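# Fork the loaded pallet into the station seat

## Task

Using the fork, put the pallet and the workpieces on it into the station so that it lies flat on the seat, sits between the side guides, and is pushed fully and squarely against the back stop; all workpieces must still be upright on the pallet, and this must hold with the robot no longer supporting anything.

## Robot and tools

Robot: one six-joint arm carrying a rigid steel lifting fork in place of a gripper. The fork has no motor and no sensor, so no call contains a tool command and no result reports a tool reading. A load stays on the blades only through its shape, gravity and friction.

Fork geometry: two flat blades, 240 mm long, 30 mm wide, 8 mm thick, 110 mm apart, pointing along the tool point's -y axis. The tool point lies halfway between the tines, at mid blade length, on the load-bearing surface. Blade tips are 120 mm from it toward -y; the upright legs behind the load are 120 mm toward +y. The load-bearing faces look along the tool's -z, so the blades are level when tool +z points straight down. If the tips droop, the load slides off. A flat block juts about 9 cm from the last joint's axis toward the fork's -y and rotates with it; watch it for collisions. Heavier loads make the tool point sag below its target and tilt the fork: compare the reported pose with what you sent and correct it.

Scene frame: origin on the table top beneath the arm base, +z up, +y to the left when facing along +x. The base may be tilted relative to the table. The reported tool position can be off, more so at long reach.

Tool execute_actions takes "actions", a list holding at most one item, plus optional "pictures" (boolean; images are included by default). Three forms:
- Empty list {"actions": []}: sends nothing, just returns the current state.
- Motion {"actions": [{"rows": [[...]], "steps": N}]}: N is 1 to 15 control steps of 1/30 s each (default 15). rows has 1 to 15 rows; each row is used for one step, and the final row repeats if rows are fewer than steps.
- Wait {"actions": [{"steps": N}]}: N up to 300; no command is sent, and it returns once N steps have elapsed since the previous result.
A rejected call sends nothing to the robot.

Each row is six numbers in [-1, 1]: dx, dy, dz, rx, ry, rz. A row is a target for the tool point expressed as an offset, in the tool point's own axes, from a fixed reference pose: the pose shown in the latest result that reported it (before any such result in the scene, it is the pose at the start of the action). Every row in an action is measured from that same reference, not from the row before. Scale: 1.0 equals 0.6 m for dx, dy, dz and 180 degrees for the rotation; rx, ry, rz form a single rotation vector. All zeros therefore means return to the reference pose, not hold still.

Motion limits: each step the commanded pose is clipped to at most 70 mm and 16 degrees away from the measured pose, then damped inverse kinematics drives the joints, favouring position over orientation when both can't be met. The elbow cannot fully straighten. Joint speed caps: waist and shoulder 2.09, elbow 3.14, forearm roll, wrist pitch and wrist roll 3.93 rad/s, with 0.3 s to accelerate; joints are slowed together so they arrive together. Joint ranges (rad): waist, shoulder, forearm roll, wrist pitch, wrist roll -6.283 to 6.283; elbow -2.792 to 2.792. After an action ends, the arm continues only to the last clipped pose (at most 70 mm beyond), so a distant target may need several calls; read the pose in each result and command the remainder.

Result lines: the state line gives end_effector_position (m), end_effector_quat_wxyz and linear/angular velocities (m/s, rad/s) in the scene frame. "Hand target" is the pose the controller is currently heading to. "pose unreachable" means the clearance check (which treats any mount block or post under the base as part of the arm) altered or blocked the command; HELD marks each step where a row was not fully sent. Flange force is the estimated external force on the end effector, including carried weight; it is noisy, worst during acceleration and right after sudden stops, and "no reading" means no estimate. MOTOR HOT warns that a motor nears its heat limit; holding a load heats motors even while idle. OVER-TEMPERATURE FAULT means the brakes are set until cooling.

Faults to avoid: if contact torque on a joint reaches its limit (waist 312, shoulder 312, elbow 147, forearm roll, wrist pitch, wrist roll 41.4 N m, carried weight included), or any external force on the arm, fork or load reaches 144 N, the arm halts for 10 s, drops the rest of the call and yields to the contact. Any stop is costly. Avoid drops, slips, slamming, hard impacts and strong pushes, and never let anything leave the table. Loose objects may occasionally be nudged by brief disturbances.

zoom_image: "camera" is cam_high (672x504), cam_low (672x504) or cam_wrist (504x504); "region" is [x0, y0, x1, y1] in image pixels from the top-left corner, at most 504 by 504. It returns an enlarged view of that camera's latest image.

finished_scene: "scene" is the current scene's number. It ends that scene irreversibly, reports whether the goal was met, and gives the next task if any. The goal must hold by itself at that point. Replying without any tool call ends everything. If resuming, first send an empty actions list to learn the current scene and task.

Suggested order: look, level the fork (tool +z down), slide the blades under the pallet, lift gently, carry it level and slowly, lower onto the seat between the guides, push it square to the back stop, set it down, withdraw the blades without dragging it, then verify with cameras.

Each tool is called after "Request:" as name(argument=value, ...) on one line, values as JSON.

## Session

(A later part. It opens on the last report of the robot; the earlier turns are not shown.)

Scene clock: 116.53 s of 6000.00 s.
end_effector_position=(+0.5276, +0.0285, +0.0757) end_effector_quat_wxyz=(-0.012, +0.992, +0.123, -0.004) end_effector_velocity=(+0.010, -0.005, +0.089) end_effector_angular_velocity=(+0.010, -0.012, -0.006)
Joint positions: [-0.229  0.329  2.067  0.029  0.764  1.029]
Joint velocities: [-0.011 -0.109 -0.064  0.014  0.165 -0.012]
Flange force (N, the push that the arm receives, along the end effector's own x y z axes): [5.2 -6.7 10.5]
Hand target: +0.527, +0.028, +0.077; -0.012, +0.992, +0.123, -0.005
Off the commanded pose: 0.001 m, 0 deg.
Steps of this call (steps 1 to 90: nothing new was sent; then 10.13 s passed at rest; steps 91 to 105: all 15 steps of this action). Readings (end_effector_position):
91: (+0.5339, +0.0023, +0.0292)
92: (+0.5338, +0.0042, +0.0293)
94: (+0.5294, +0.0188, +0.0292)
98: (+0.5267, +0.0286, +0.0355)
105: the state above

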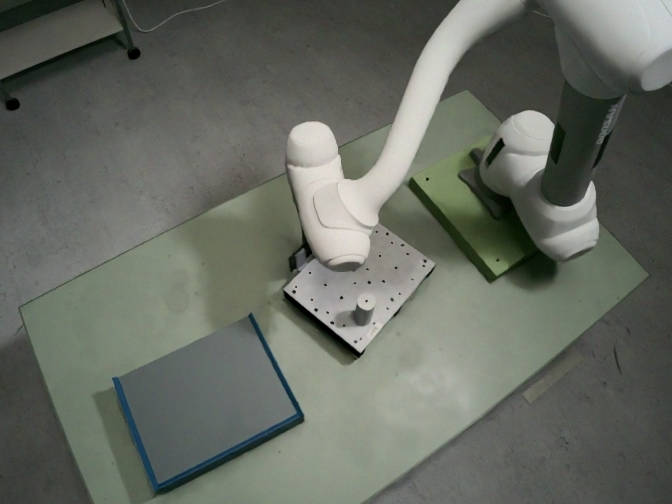

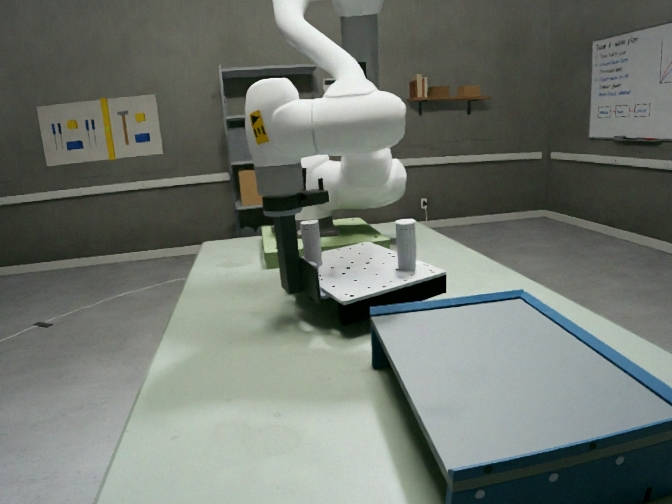

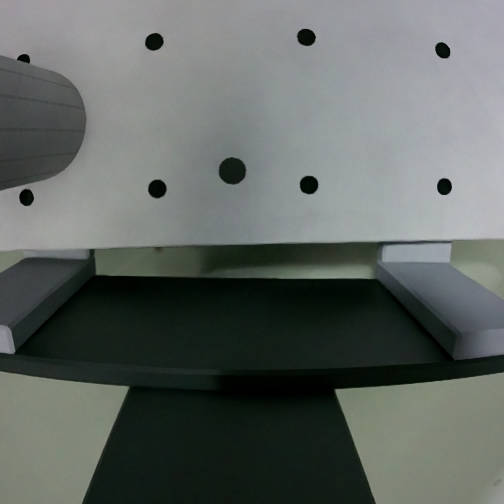

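Request:
execute_actions(actions=[{"rows":[[0,0,-0.01,0,0,0],[0.005,0.005,-0.03,0,0,0.002],[0.015,0.013,-0.05,0,0,0.005],[0.03,0.026,-0.07,0,0,0.01],[0.05,0.044,-0.09,0,0,0.016],[0.075,0.065,-0.11,0,0,0.023],[0.1,0.087,-0.13,0,0,0.03],[0.125,0.11,-0.15,0,0,0.037],[0.15,0.13,-0.165,0,0,0.044],[0.175,0.152,-0.18,0,0,0.051],[0.2,0.174,-0.19,0,0,0.058],[0.225,0.196,-0.2,0,0,0.065],[0.25,0.218,-0.2,0,0,0.071],[0.27,0.235,-0.2,0,0,0.076],[0.28,0.244,-0.2,0,0,0.079]]}])

Scene clock: 135.00 s of 6000.00 s.
end_effector_position=(+0.6698, -0.0481, +0.1839) end_effector_quat_wxyz=(-0.012, +1.000, +0.020, -0.001) end_effector_velocity=(+0.441, -0.235, +0.081) end_effector_angular_velocity=(-0.013, +0.026, -0.552)
Joint positions: [-0.298  0.378  1.741  0.027  1.032  1.173]
Joint velocities: [-0.14   0.511 -0.929 -0.027  0.429  0.435]
Flange force (N, the push that the arm receives, along the end effector's own x y z axes): [6.3 -1.2 21.1]
Hand target: +0.712, -0.070, +0.190; -0.011, +1.000, -0.001, -0.002
Off the commanded pose: 0.064 m, 2 deg; position clipped at the last step of the last action.
Steps of this call (steps 1 to 90: nothing new was sent; then 14.97 s passed at rest; steps 91 to 105: all 15 steps of this action). Readings (end_effector_position):
91: (+0.5275, +0.0284, +0.0772)
92: (+0.5270, +0.0285, +0.0786)
94: (+0.5305, +0.0261, +0.0923)
98: (+0.5703, +0.0051, +0.1347)
105: the state above

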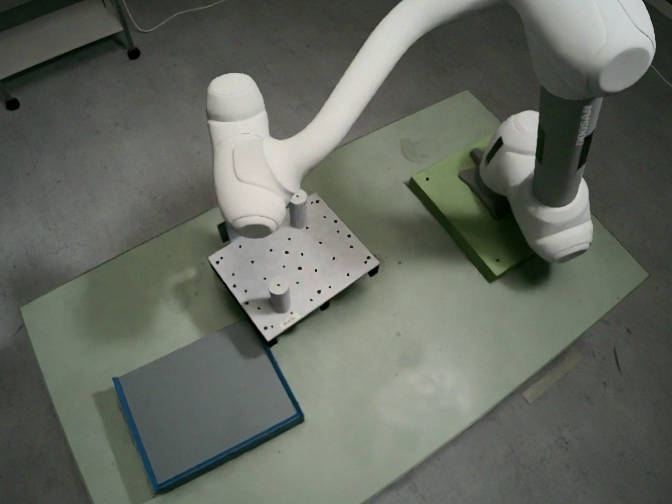

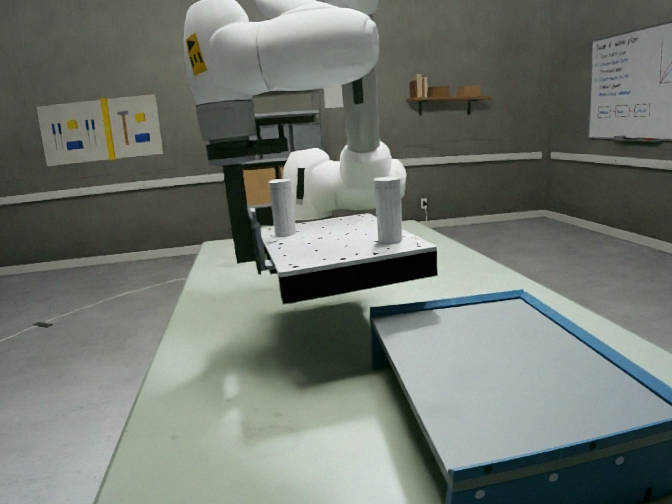

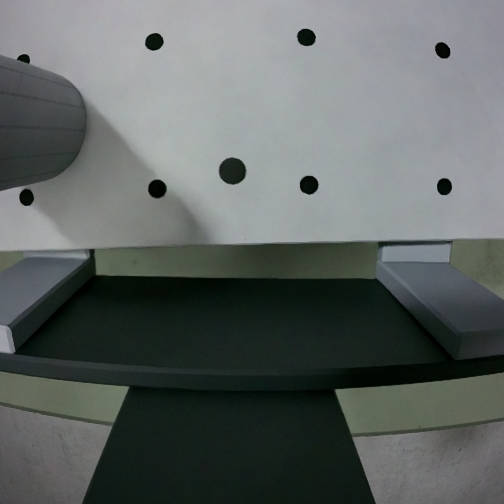

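Request:
execute_actions(actions=[], pictures=false)

Request:
execute_actions(actions=[{"rows":[[0.01,0,0,0,0,0],[0.03,0,0,0,0,0],[0.055,0,0,0,0,0],[0.08,0,0,0,0,0],[0.105,0,0,0,0,0],[0.13,0,0,0,0,0],[0.155,0,0,0,0,0],[0.18,0,0,0,0,0],[0.205,0,0,0,0,0],[0.23,0,0,0,0,0],[0.255,0,0,0,0,0],[0.28,0,0,0,0,0],[0.305,0,0,0,0,0],[0.325,0,0,0,0,0],[0.335,0,0,0,0,0]]}], pictures=false)

Request:
execute_actions(actions=[{"steps":10}])

Scene clock: 141.20 s of 6000.00 s.
end_effector_position=(+0.7117, -0.0700, +0.1900) end_effector_quat_wxyz=(-0.011, +1.000, -0.001, -0.002) end_effector_velocity=(+0.001, +0.000, +0.001) end_effector_angular_velocity=(+0.000, -0.002, -0.000)
Joint positions: [-0.309  0.431  1.65   0.025  1.073  1.207]
Joint velocities: [ 0.001 -0.    -0.001  0.001 -0.     0.   ]
Flange force (N, the push that the arm receives, along the end effector's own x y z axes): [2.9 -2.7 23.6]
Hand target: +0.712, -0.070, +0.190; -0.011, +1.000, -0.001, -0.002
Off the commanded pose: 0.017 m, 0 deg; position clipped at the last step of the last action.
Steps of this call (steps 1 to 90: nothing new was sent; then 3.20 s passed at rest). Readings (end_effector_position):
1: (+0.6846, -0.0559, +0.1863)
2: (+0.6981, -0.0628, +0.1881)
4: (+0.7114, -0.0699, +0.1899)
8: (+0.7115, -0.0700, +0.1899)
90: the state above

Scene clock: 141.70 s of 6000.00 s.
end_effector_position=(+0.8746, -0.0690, +0.1896) end_effector_quat_wxyz=(-0.011, +1.000, -0.003, +0.003) end_effector_velocity=(+0.403, -0.001, -0.002) end_effector_angular_velocity=(-0.002, -0.022, -0.007)
Joint positions: [-0.247  0.657  1.282  0.026  1.205  1.275]
Joint velocities: [ 0.126  0.603 -1.038  0.     0.41   0.143]
Flange force (N, the push that the arm receives, along the end effector's own x y z axes): [8.1 0.9 23.6]
Hand target: +0.908, -0.069, +0.189; -0.011, +1.000, -0.002, +0.003
Off the commanded pose: 0.038 m, 1 deg.
Steps of this call (steps 1 to 15: all 15 steps of this action). Readings (end_effector_position):
1: (+0.7118, -0.0700, +0.1901)
2: (+0.7136, -0.0699, +0.1902)
4: (+0.7284, -0.0699, +0.1902)
8: (+0.7775, -0.0694, +0.1901)
15: the state above

Scene clock: 142.03 s of 6000.00 s.
end_effector_position=(+0.9075, -0.0691, +0.1890) end_effector_quat_wxyz=(-0.011, +1.000, -0.002, +0.002) end_effector_velocity=(+0.000, +0.000, +0.001) end_effector_angular_velocity=(-0.000, -0.001, +0.001)
Joint positions: [-0.236  0.709  1.192  0.025  1.244  1.286]
Joint velocities: [ 0.    -0.    -0.001  0.     0.    -0.001]
Flange force (N, the push that the arm receives, along the end effector's own x y z axes): [0.0 -2.5 23.5]
Hand target: +0.908, -0.069, +0.189; -0.011, +1.000, -0.002, +0.003
Off the commanded pose: 0.005 m, 0 deg.
Steps of this call (steps 1 to 10: nothing new was sent). Readings (end_effector_position):
1: (+0.8875, -0.0691, +0.1895)
2: (+0.8980, -0.0691, +0.1894)
4: (+0.9076, -0.0691, +0.1890)
8: (+0.9075, -0.0691, +0.1890)
10: the state above

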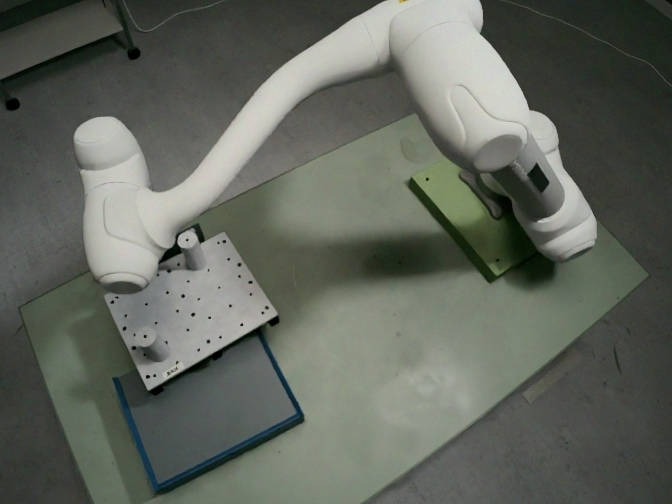

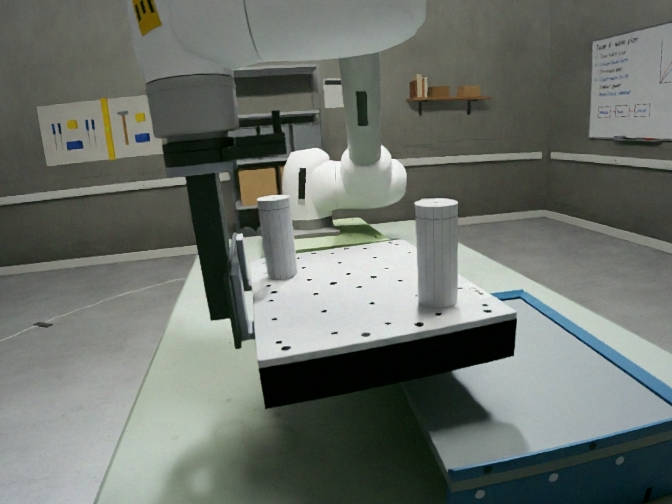

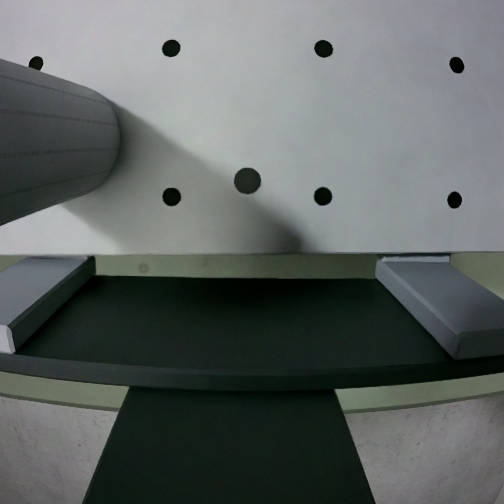

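Request:
execute_actions(actions=[{"rows":[[0,0,0.01,0,0,0],[0,0,0.02,0,0,0],[0,0,0.03,0,0,0],[0,0,0.04,0,0,0],[0,0,0.05,0,0,0],[0,0,0.06,0,0,0],[0,0,0.07,0,0,0],[0,0,0.08,0,0,0],[0,0,0.09,0,0,0],[0,0,0.1,0,0,0]]}])

Request:
zoom_image(camera="cam_high", region=[80, 220, 340, 500])

Scene clock: 147.63 s of 6000.00 s.
end_effector_position=(+0.9078, -0.0677, +0.1290) end_effector_quat_wxyz=(-0.011, +1.000, -0.003, +0.002) end_effector_velocity=(+0.000, +0.002, -0.000) end_effector_angular_velocity=(+0.001, +0.000, +0.001)
Joint positions: [-0.235  0.746  1.24   0.027  1.158  1.286]
Joint velocities: [ 0.002  0.    -0.     0.001  0.     0.   ]
Flange force (N, the push that the arm receives, along the end effector's own x y z axes): [-2.5 -4.8 3.8]
Hand target: +0.908, -0.068, +0.129; -0.011, +1.000, -0.002, +0.002
Off the commanded pose: 0.000 m, 0 deg.
Steps of this call (steps 1 to 90: nothing new was sent; then 2.10 s passed at rest; steps 91 to 105: all 15 steps of this action). Readings (end_effector_position):
91: (+0.9077, -0.0692, +0.1892)
92: (+0.9081, -0.0693, +0.1872)
94: (+0.9078, -0.0691, +0.1762)
98: (+0.9076, -0.0685, +0.1517)
105: the state above

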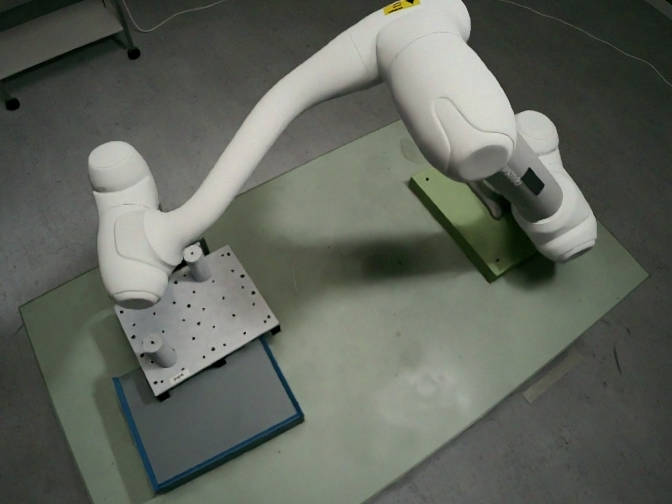

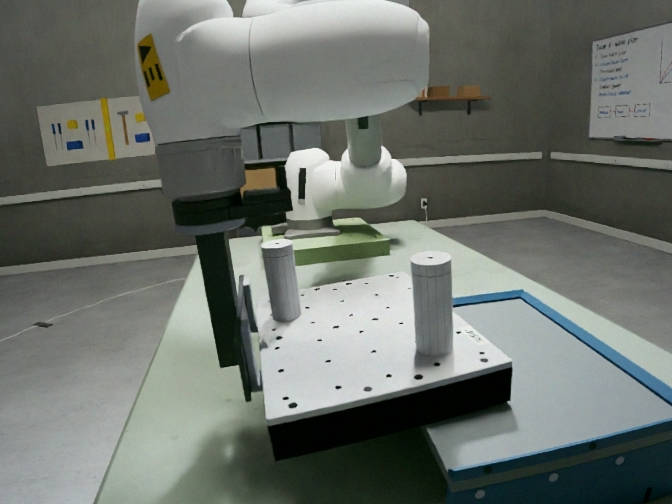

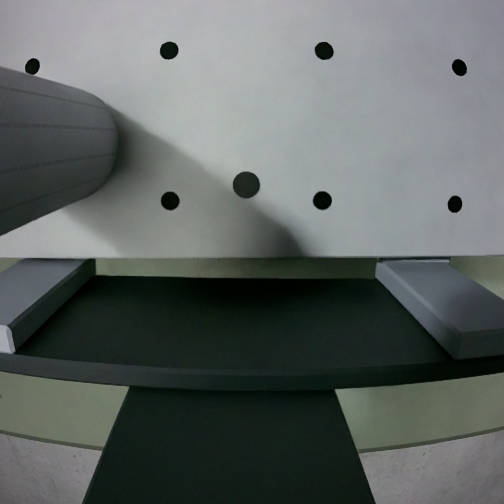

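Region (80, 220, 340, 500) of cam_high's 672x504 image, scaled by 1.800, with more detail than that image has; it fills the left 468 columns of this view, and the rest is white.

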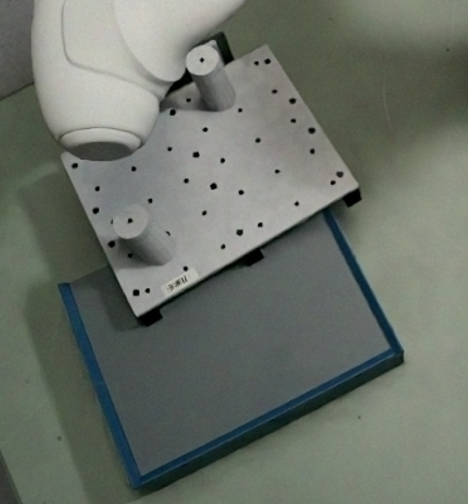

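Request:
execute_actions(actions=[{"rows":[[0,0,-0.01,0,0,0],[0,0,-0.02,0,0,0],[0,0,-0.03,0,0,0],[0,0,-0.04,0,0,0],[0.01,0,-0.04,0,0,0],[0.02,0,-0.04,0,0,0],[0.035,0,-0.04,0,0,0],[0.05,0,-0.04,0,0,0],[0.065,0,-0.04,0,0,0],[0.08,0,-0.04,0,0,0],[0.095,0,-0.04,0,0,0],[0.108,0,-0.04,0,0,0]]}])

Request:
zoom_image(camera="cam_high", region=[60, 220, 320, 500])

Scene clock: 155.10 s of 6000.00 s.
end_effector_position=(+0.9699, -0.0683, +0.1532) end_effector_quat_wxyz=(-0.011, +1.000, -0.003, +0.004) end_effector_velocity=(+0.094, -0.000, -0.001) end_effector_angular_velocity=(+0.012, +0.040, +0.016)
Joint positions: [-0.218  0.83   1.039  0.026  1.271  1.306]
Joint velocities: [ 0.025  0.193 -0.354 -0.     0.202  0.014]
Flange force (N, the push that the arm receives, along the end effector's own x y z axes): [-2.5 -5.4 21.9]
Hand target: +0.972, -0.069, +0.153; -0.011, +1.000, -0.003, +0.003
Off the commanded pose: 0.003 m, 0 deg.
Steps of this call (steps 1 to 90: nothing new was sent; then 3.97 s passed at rest; steps 91 to 105: all 15 steps of this action). Readings (end_effector_position):
91: (+0.9079, -0.0678, +0.1290)
92: (+0.9076, -0.0678, +0.1311)
94: (+0.9075, -0.0680, +0.1418)
98: (+0.9197, -0.0685, +0.1544)
105: the state above

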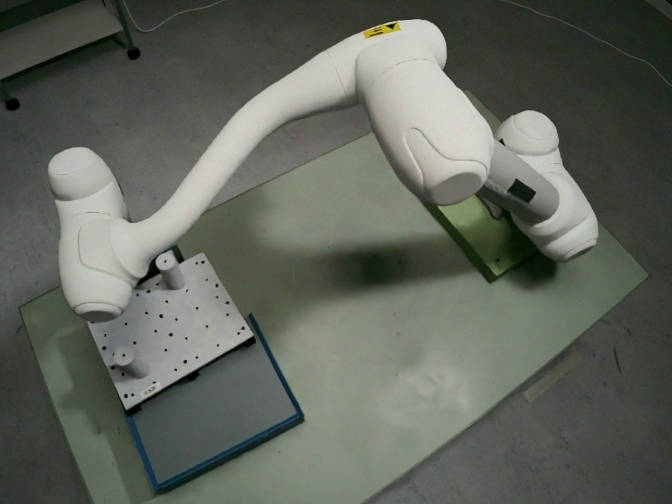

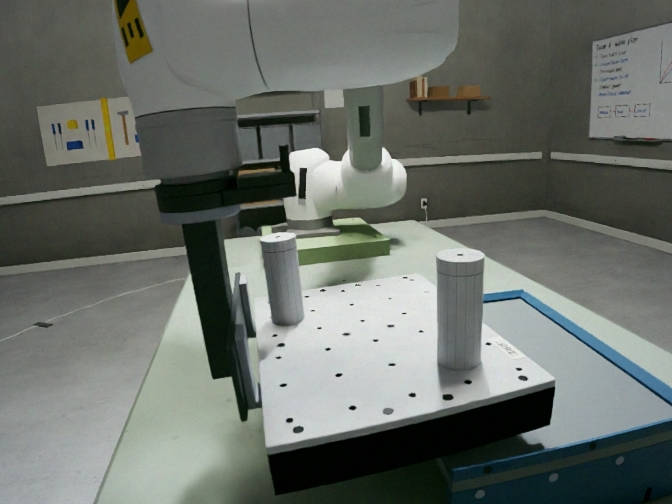

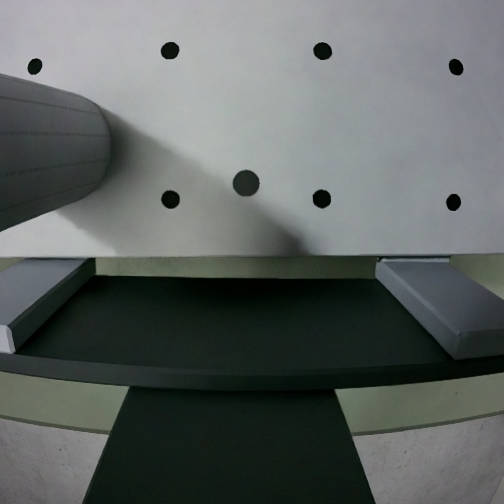

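Region (60, 220, 320, 500) of cam_high's 672x504 image, scaled by 1.800, with more detail than that image has; it fills the left 468 columns of this view, and the rest is white.

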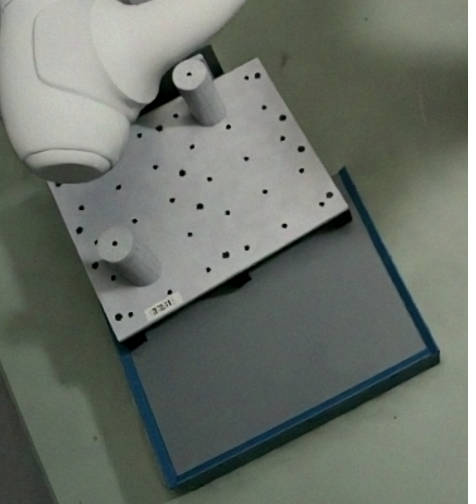

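Request:
execute_actions(actions=[{"rows":[[0,-0.01,0,0,0,0],[-0.005,-0.025,0,0,0,0],[-0.01,-0.04,0,0,0,0],[-0.01,-0.055,0,0,0,0],[-0.01,-0.07,0,0,0,0],[-0.01,-0.085,0,0,0,0],[-0.01,-0.1,0,0,0,0],[-0.01,-0.115,0,0,0,0],[-0.01,-0.13,0.005,0,0,0],[-0.01,-0.145,0.01,0,0,0],[-0.01,-0.16,0.015,0,0,0],[-0.01,-0.17,0.02,0,0,0],[-0.01,-0.17,0.025,0,0,0],[-0.01,-0.17,0.03,0,0,0]]}])

Request:
zoom_image(camera="cam_high", region=[60, 220, 320, 500])

Scene clock: 162.77 s of 6000.00 s.
end_effector_position=(+0.9646, +0.0346, +0.1400) end_effector_quat_wxyz=(-0.011, +1.000, -0.003, +0.004) end_effector_velocity=(+0.007, +0.011, -0.090) end_effector_angular_velocity=(-0.001, -0.004, -0.013)
Joint positions: [-0.117  0.798  1.125  0.027  1.216  1.405]
Joint velocities: [ 0.013  0.058  0.063  0.    -0.127  0.023]
Flange force (N, the push that the arm receives, along the end effector's own x y z axes): [-3.9 -11.4 20.0]
Hand target: +0.965, +0.034, +0.137; -0.011, +1.000, -0.003, +0.004
Off the commanded pose: 0.003 m, 0 deg.
Steps of this call (steps 1 to 90: nothing new was sent; then 4.17 s passed at rest; steps 91 to 105: all 15 steps of this action). Readings (end_effector_position):
91: (+0.9723, -0.0685, +0.1534)
92: (+0.9718, -0.0670, +0.1535)
94: (+0.9671, -0.0539, +0.1536)
98: (+0.9640, -0.0177, +0.1544)
105: the state above

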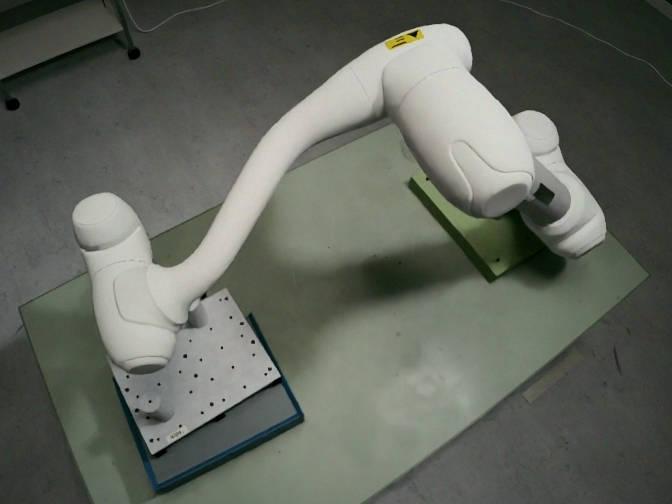

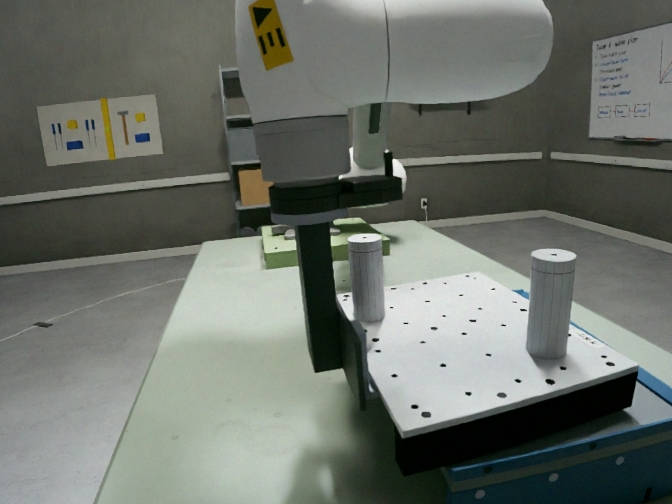

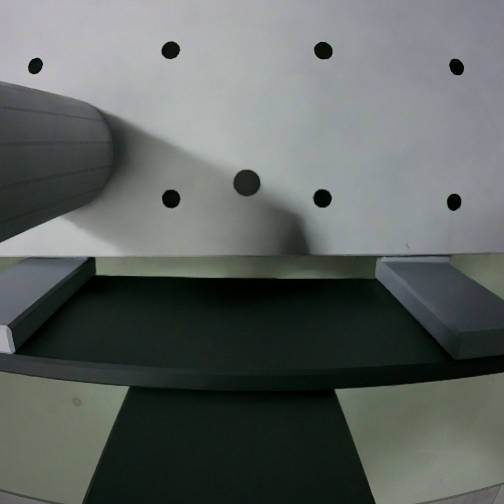

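Region (60, 220, 320, 500) of cam_high's 672x504 image, scaled by 1.800, with more detail than that image has; it fills the left 468 columns of this view, and the rest is white.

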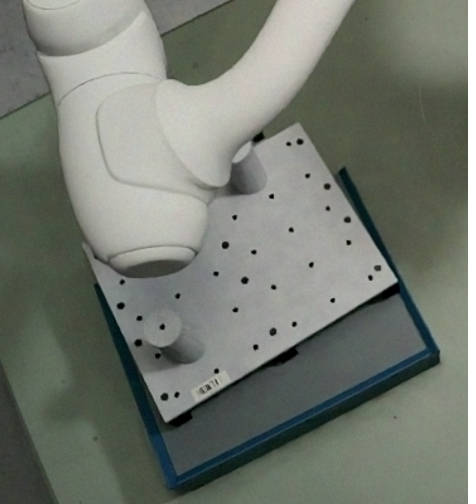

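Request:
execute_actions(actions=[{"rows":[[0,0,0,0,0,0.004],[0,0,0,0,0,0.008],[0,0,0,0,0,0.012],[0,0,0,0,0,0.016],[0,0,0,0,0,0.018],[0,0,0.005,0,0,0.018],[0,0,0.01,0,0,0.018],[0,0,0.015,0,0,0.018],[0,0,0.02,0,0,0.018]]}])

Request:
zoom_image(camera="cam_high", region=[60, 220, 320, 500])

Scene clock: 172.73 s of 6000.00 s.
end_effector_position=(+0.9647, +0.0349, +0.1282) end_effector_quat_wxyz=(-0.012, +0.999, -0.031, +0.004) end_effector_velocity=(+0.000, +0.002, +0.000) end_effector_angular_velocity=(-0.001, -0.002, +0.002)
Joint positions: [-0.118  0.791  1.159  0.028  1.188  1.46 ]
Joint velocities: [ 0.002 -0.    -0.    -0.001 -0.001  0.   ]
Flange force (N, the push that the arm receives, along the end effector's own x y z axes): [7.6 -3.8 -2.2]
Hand target: +0.965, +0.035, +0.128; -0.011, +0.999, -0.031, +0.004
Off the commanded pose: 0.000 m, 0 deg.
Steps of this call (steps 1 to 90: nothing new was sent; then 6.47 s passed at rest; steps 91 to 105: all 15 steps of this action). Readings (end_effector_position):
91: (+0.9647, +0.0342, +0.1375)
92: (+0.9648, +0.0343, +0.1383)
94: (+0.9649, +0.0348, +0.1403)
98: (+0.9649, +0.0347, +0.1365)
105: the state above

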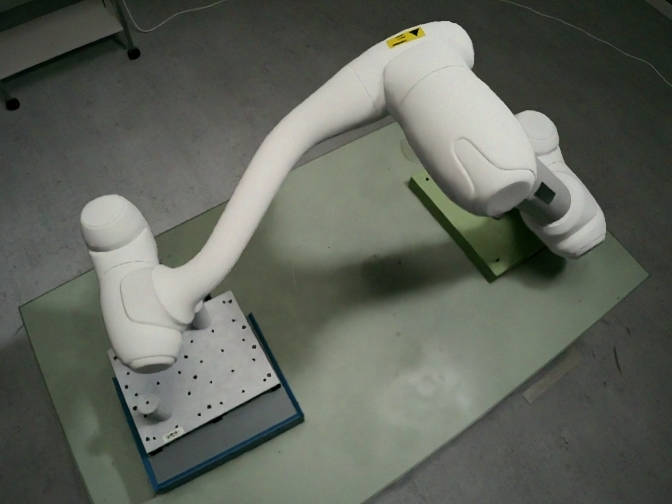

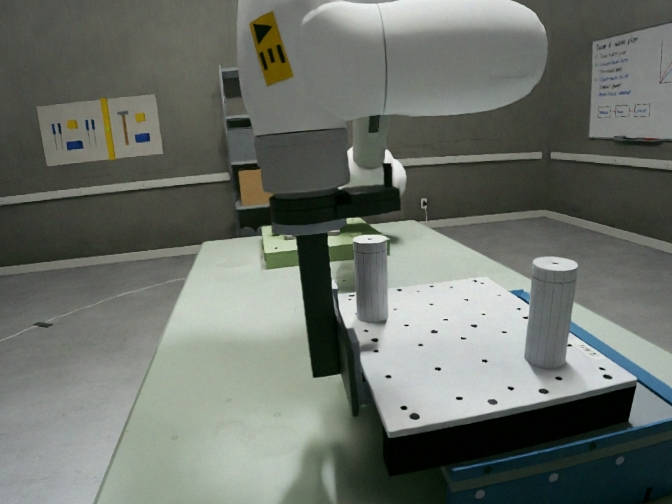

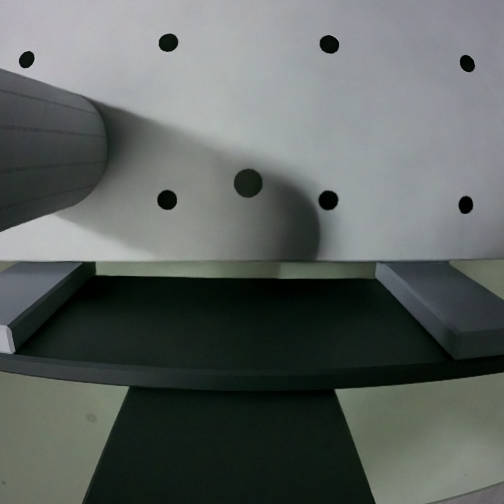

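Region (60, 220, 320, 500) of cam_high's 672x504 image, scaled by 1.800, with more detail than that image has; it fills the left 468 columns of this view, and the rest is white.

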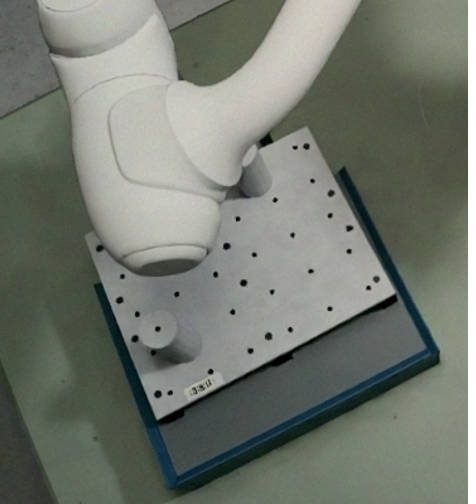

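Request:
execute_actions(actions=[{"rows":[[0,0,0.005,-0.003,0,0],[0,0,0.01,-0.007,0,0],[0,-0.01,0.01,-0.007,0,0],[0,-0.02,0.01,-0.007,0,0],[0,-0.03,0.01,-0.007,0,0],[0,-0.04,0.01,-0.007,0,0],[0,-0.05,0.01,-0.007,0,0],[0,-0.06,0.01,-0.007,0,0],[0,-0.07,0.01,-0.007,0,0],[0,-0.08,0.01,-0.007,0,0],[0,-0.09,0.01,-0.007,0,0],[0,-0.1,0.01,-0.007,0,0],[0,-0.11,0.01,-0.007,0,0]]}])

Request:
zoom_image(camera="cam_high", region=[60, 220, 320, 500])

Scene clock: 180.83 s of 6000.00 s.
end_effector_position=(+0.9685, +0.1000, +0.1235) end_effector_quat_wxyz=(-0.001, +1.000, -0.031, +0.003) end_effector_velocity=(-0.000, +0.082, +0.001) end_effector_angular_velocity=(+0.000, +0.019, -0.007)
Joint positions: [-0.043  0.788  1.166  0.004  1.181  1.543]
Joint velocities: [ 0.085 -0.    -0.003 -0.002  0.022  0.093]
Flange force (N, the push that the arm receives, along the end effector's own x y z axes): [0.1 0.0 -0.1]
Hand target: +0.969, +0.101, +0.124; -0.001, +1.000, -0.031, +0.003
Off the commanded pose: 0.001 m, 0 deg.
Steps of this call (steps 1 to 90: nothing new was sent; then 4.60 s passed at rest; steps 91 to 105: all 15 steps of this action). Readings (end_effector_position):
91: (+0.9647, +0.0349, +0.1279)
92: (+0.9648, +0.0348, +0.1269)
94: (+0.9649, +0.0371, +0.1227)
98: (+0.9662, +0.0598, +0.1226)
105: the state above

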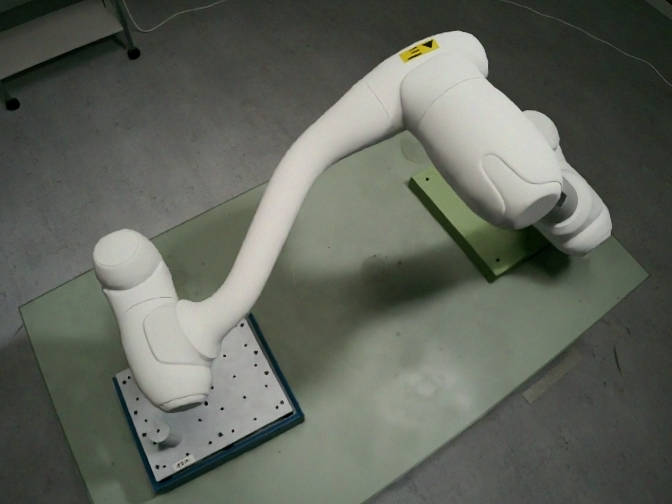

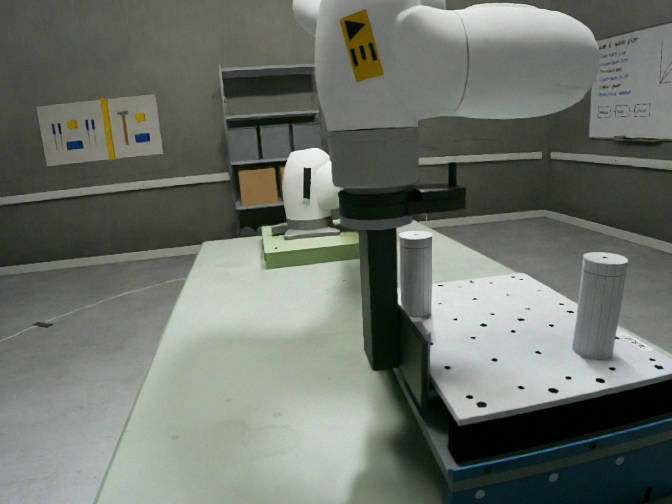

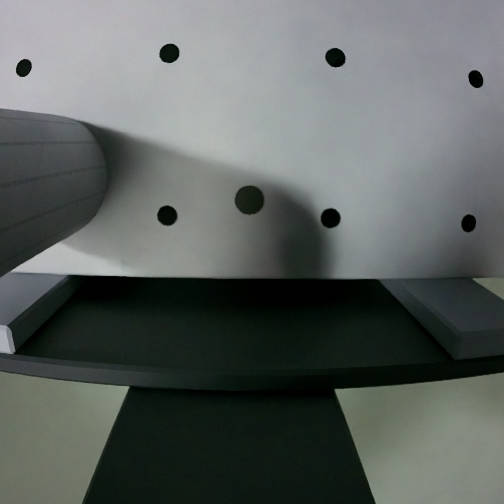

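Region (60, 220, 320, 500) of cam_high's 672x504 image, scaled by 1.800, with more detail than that image has; it fills the left 468 columns of this view, and the rest is white.

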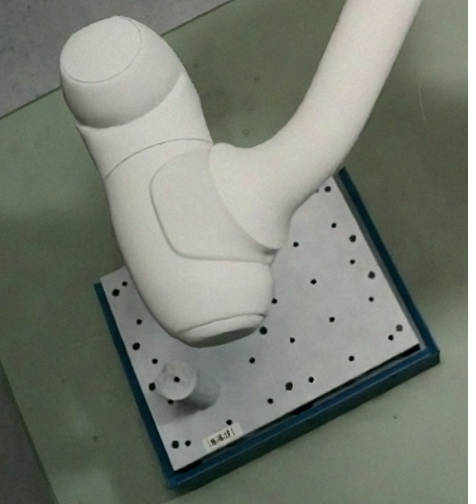

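Nearly in. Push a little more until force.

Request:
execute_actions(actions=[{"rows":[[0,-0.005,0,0,0,0],[0,-0.01,0,0,0,0],[0,-0.015,0,0,0,0],[0,-0.02,0,0,0,0],[0,-0.025,0,0,0,0]],"steps":12}])

Scene clock: 194.27 s of 6000.00 s.
end_effector_position=(+0.9688, +0.1011, +0.1229) end_effector_quat_wxyz=(+0.002, +0.999, -0.032, +0.003) end_effector_velocity=(+0.001, +0.001, +0.001) end_effector_angular_velocity=(+0.002, -0.002, +0.001)
Joint positions: [-0.04   0.789  1.166 -0.003  1.181  1.55 ]
Joint velocities: [ 0.    -0.    -0.001  0.002 -0.    -0.001]
Flange force (N, the push that the arm receives, along the end effector's own x y z axes): [1.3 13.3 -6.9]
Hand target: +0.969, +0.101, +0.123; +0.002, +0.999, -0.032, +0.003
Off the commanded pose: 0.014 m, 0 deg.
FORCE FAULT: contact force on the arm reached its limit, and the arm stopped for 10 seconds. The contact can be on any part of the arm, not only on its tool. The arm's remaining commands of this call were not run. The arm holds still and accepts commands again. Move the arm away from the contact; if what it grips holds it there, let go first. Pushing or pulling that hard again can fault the arm again.
The stop began at step 95 of this call (marked STOPPED below). From that step on the arm followed nothing that you had sent. 8 steps, steps kept back included, did not run and will not run. Nothing is kept back now.
Steps of this call (steps 1 to 90: nothing new was sent; then 0.27 s passed at rest; steps 91 to 94: the first 4 steps of this action; steps 95 to 395: the stop). Readings (end_effector_position):
91: (+0.9689, +0.1009, +0.1238)
92: (+0.9690, +0.1018, +0.1238)
94: (+0.9689, +0.1023, +0.1232)
95: (+0.9688, +0.1013, +0.1230) STOPPED
98: (+0.9688, +0.1011, +0.1229)
395: the state above

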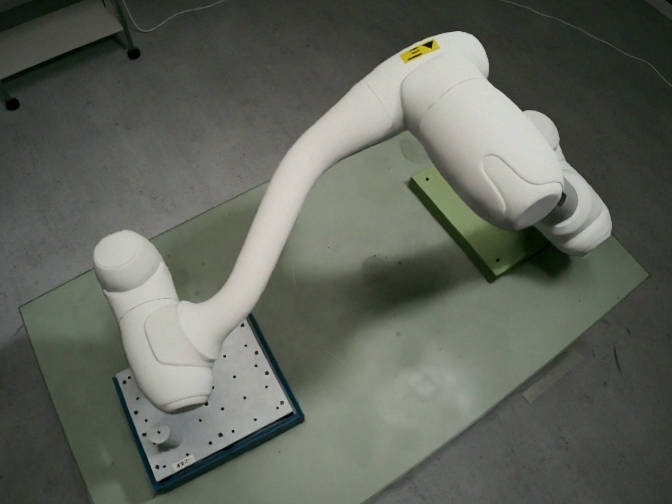

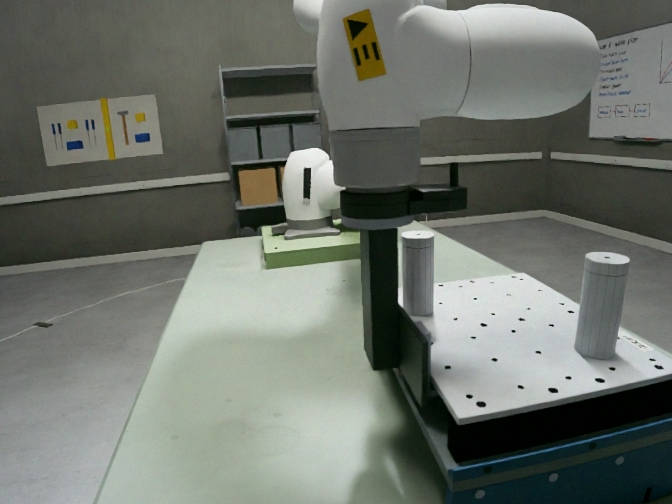

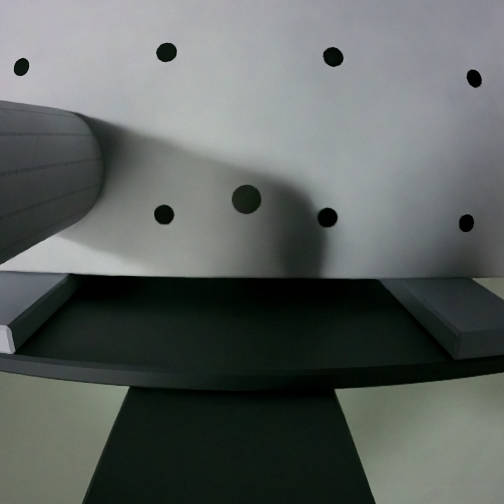

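Request:
execute_actions(actions=[{"rows":[[0,0.01,0,0,0,0],[0,0.04,0,0,0,0],[0,0.08,0,0,0,0],[0,0.13,0,0,0,0],[0,0.19,0,0,0,0],[0,0.25,0,0,0,0],[0,0.31,0,0,0,0],[0,0.37,0,0,0,0],[0,0.43,0,0,0,0],[0,0.47,0,0,0,0]]}])

Request:
execute_actions(actions=[{"steps":10}])

Request:
zoom_image(camera="cam_high", region=[60, 250, 340, 500])

Scene clock: 200.20 s of 6000.00 s.
end_effector_position=(+0.9511, -0.1240, +0.1239) end_effector_quat_wxyz=(+0.004, +0.999, -0.033, +0.004) end_effector_velocity=(-0.035, -0.555, +0.004) end_effector_angular_velocity=(-0.001, -0.008, -0.005)
Joint positions: [-0.272  0.819  1.107 -0.003  1.207  1.321]
Joint velocities: [-0.552  0.197 -0.371  0.006  0.165 -0.549]
Flange force (N, the push that the arm receives, along the end effector's own x y z axes): [3.2 -0.6 -1.2]
Hand target: +0.948, -0.174, +0.124; +0.004, +0.999, -0.033, +0.004
Off the commanded pose: 0.056 m, 0 deg; position clipped at the last step of the last action.
Steps of this call (steps 1 to 90: nothing new was sent; then 2.43 s passed at rest; steps 91 to 105: all 15 steps of this action). Readings (end_effector_position):
91: (+0.9688, +0.1010, +0.1229)
92: (+0.9688, +0.0992, +0.1230)
94: (+0.9674, +0.0798, +0.1232)
98: (+0.9608, +0.0062, +0.1233)
105: the state above

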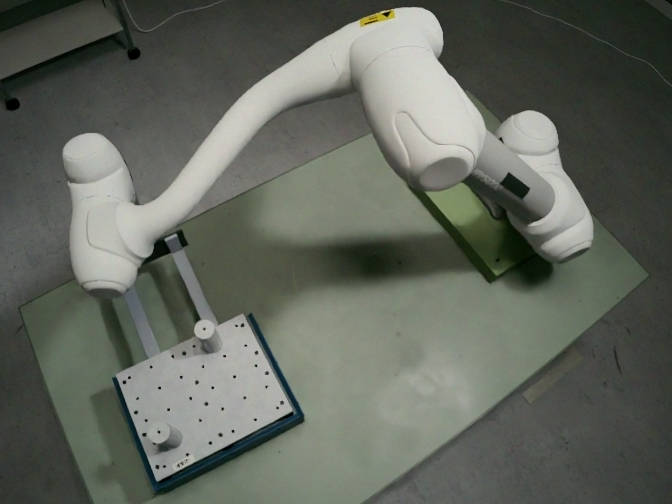

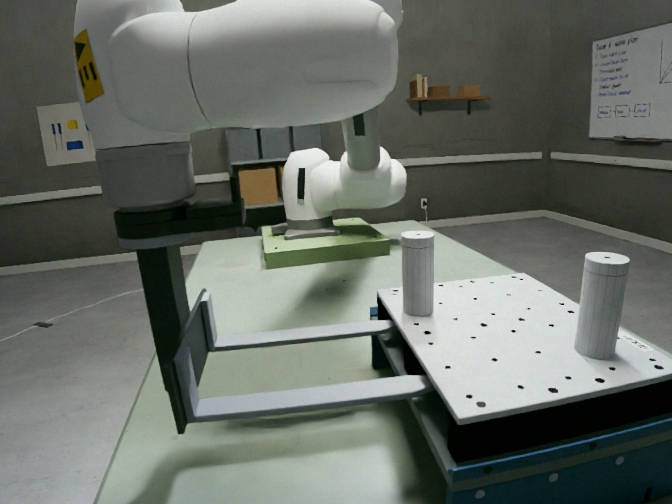

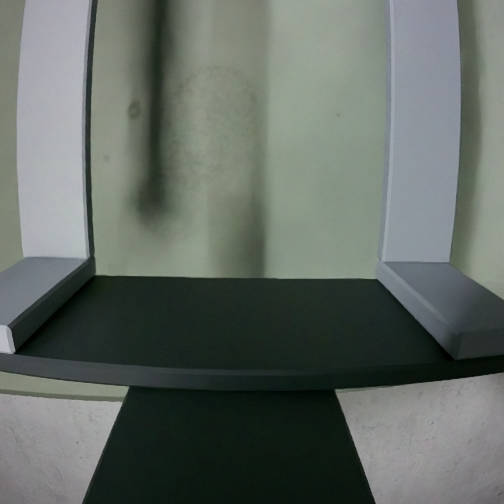

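Scene clock: 200.53 s of 6000.00 s.
end_effector_position=(+0.9480, -0.1735, +0.1241) end_effector_quat_wxyz=(+0.004, +0.999, -0.033, +0.004) end_effector_velocity=(-0.001, -0.000, -0.001) end_effector_angular_velocity=(+0.001, +0.001, -0.001)
Joint positions: [-0.32   0.839  1.07  -0.002  1.224  1.273]
Joint velocities: [-0.001  0.     0.002  0.    -0.     0.   ]
Flange force (N, the push that the arm receives, along the end effector's own x y z axes): [0.5 -1.4 -2.2]
Hand target: +0.948, -0.174, +0.124; +0.004, +0.999, -0.033, +0.004
Off the commanded pose: 0.007 m, 0 deg; position clipped at the last step of the last action.
Steps of this call (steps 1 to 10: nothing new was sent). Readings (end_effector_position):
1: (+0.9500, -0.1428, +0.1240)
2: (+0.9490, -0.1596, +0.1241)
4: (+0.9479, -0.1742, +0.1240)
8: (+0.9480, -0.1735, +0.1241)
10: the state above

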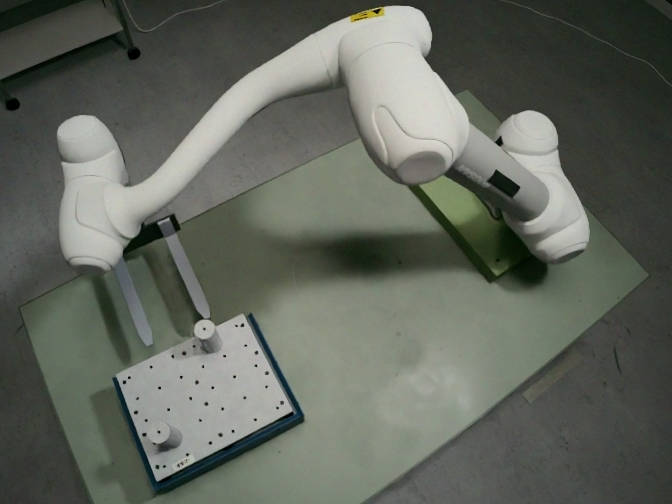

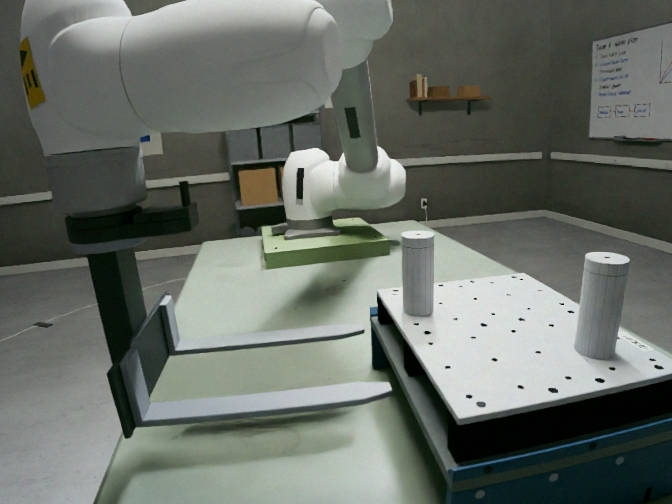

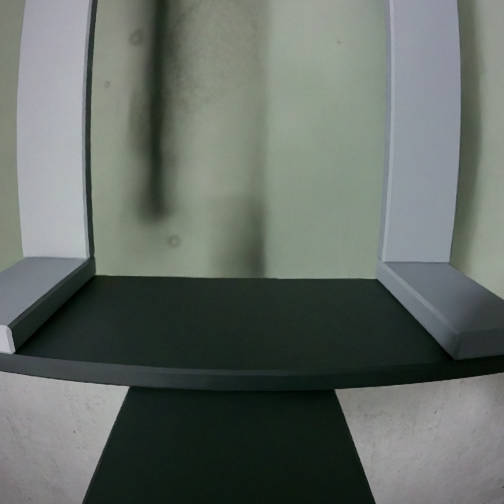

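Region (60, 250, 340, 500) of cam_high's 672x504 image, scaled by 1.800, with more detail than that image has; it fills the top 450 rows of this view, and the rest is white.

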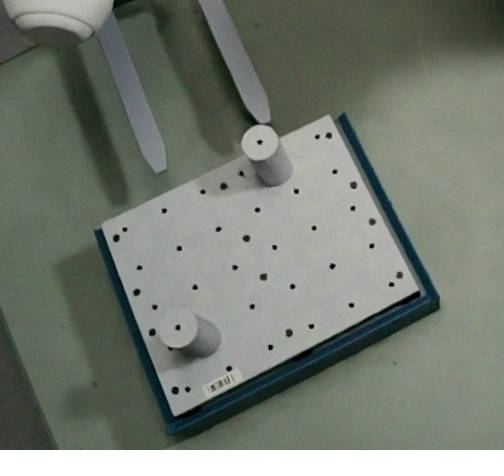

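Seated and square.

Request:
finished_scene(scene=1)

The scene is finished: the task was done.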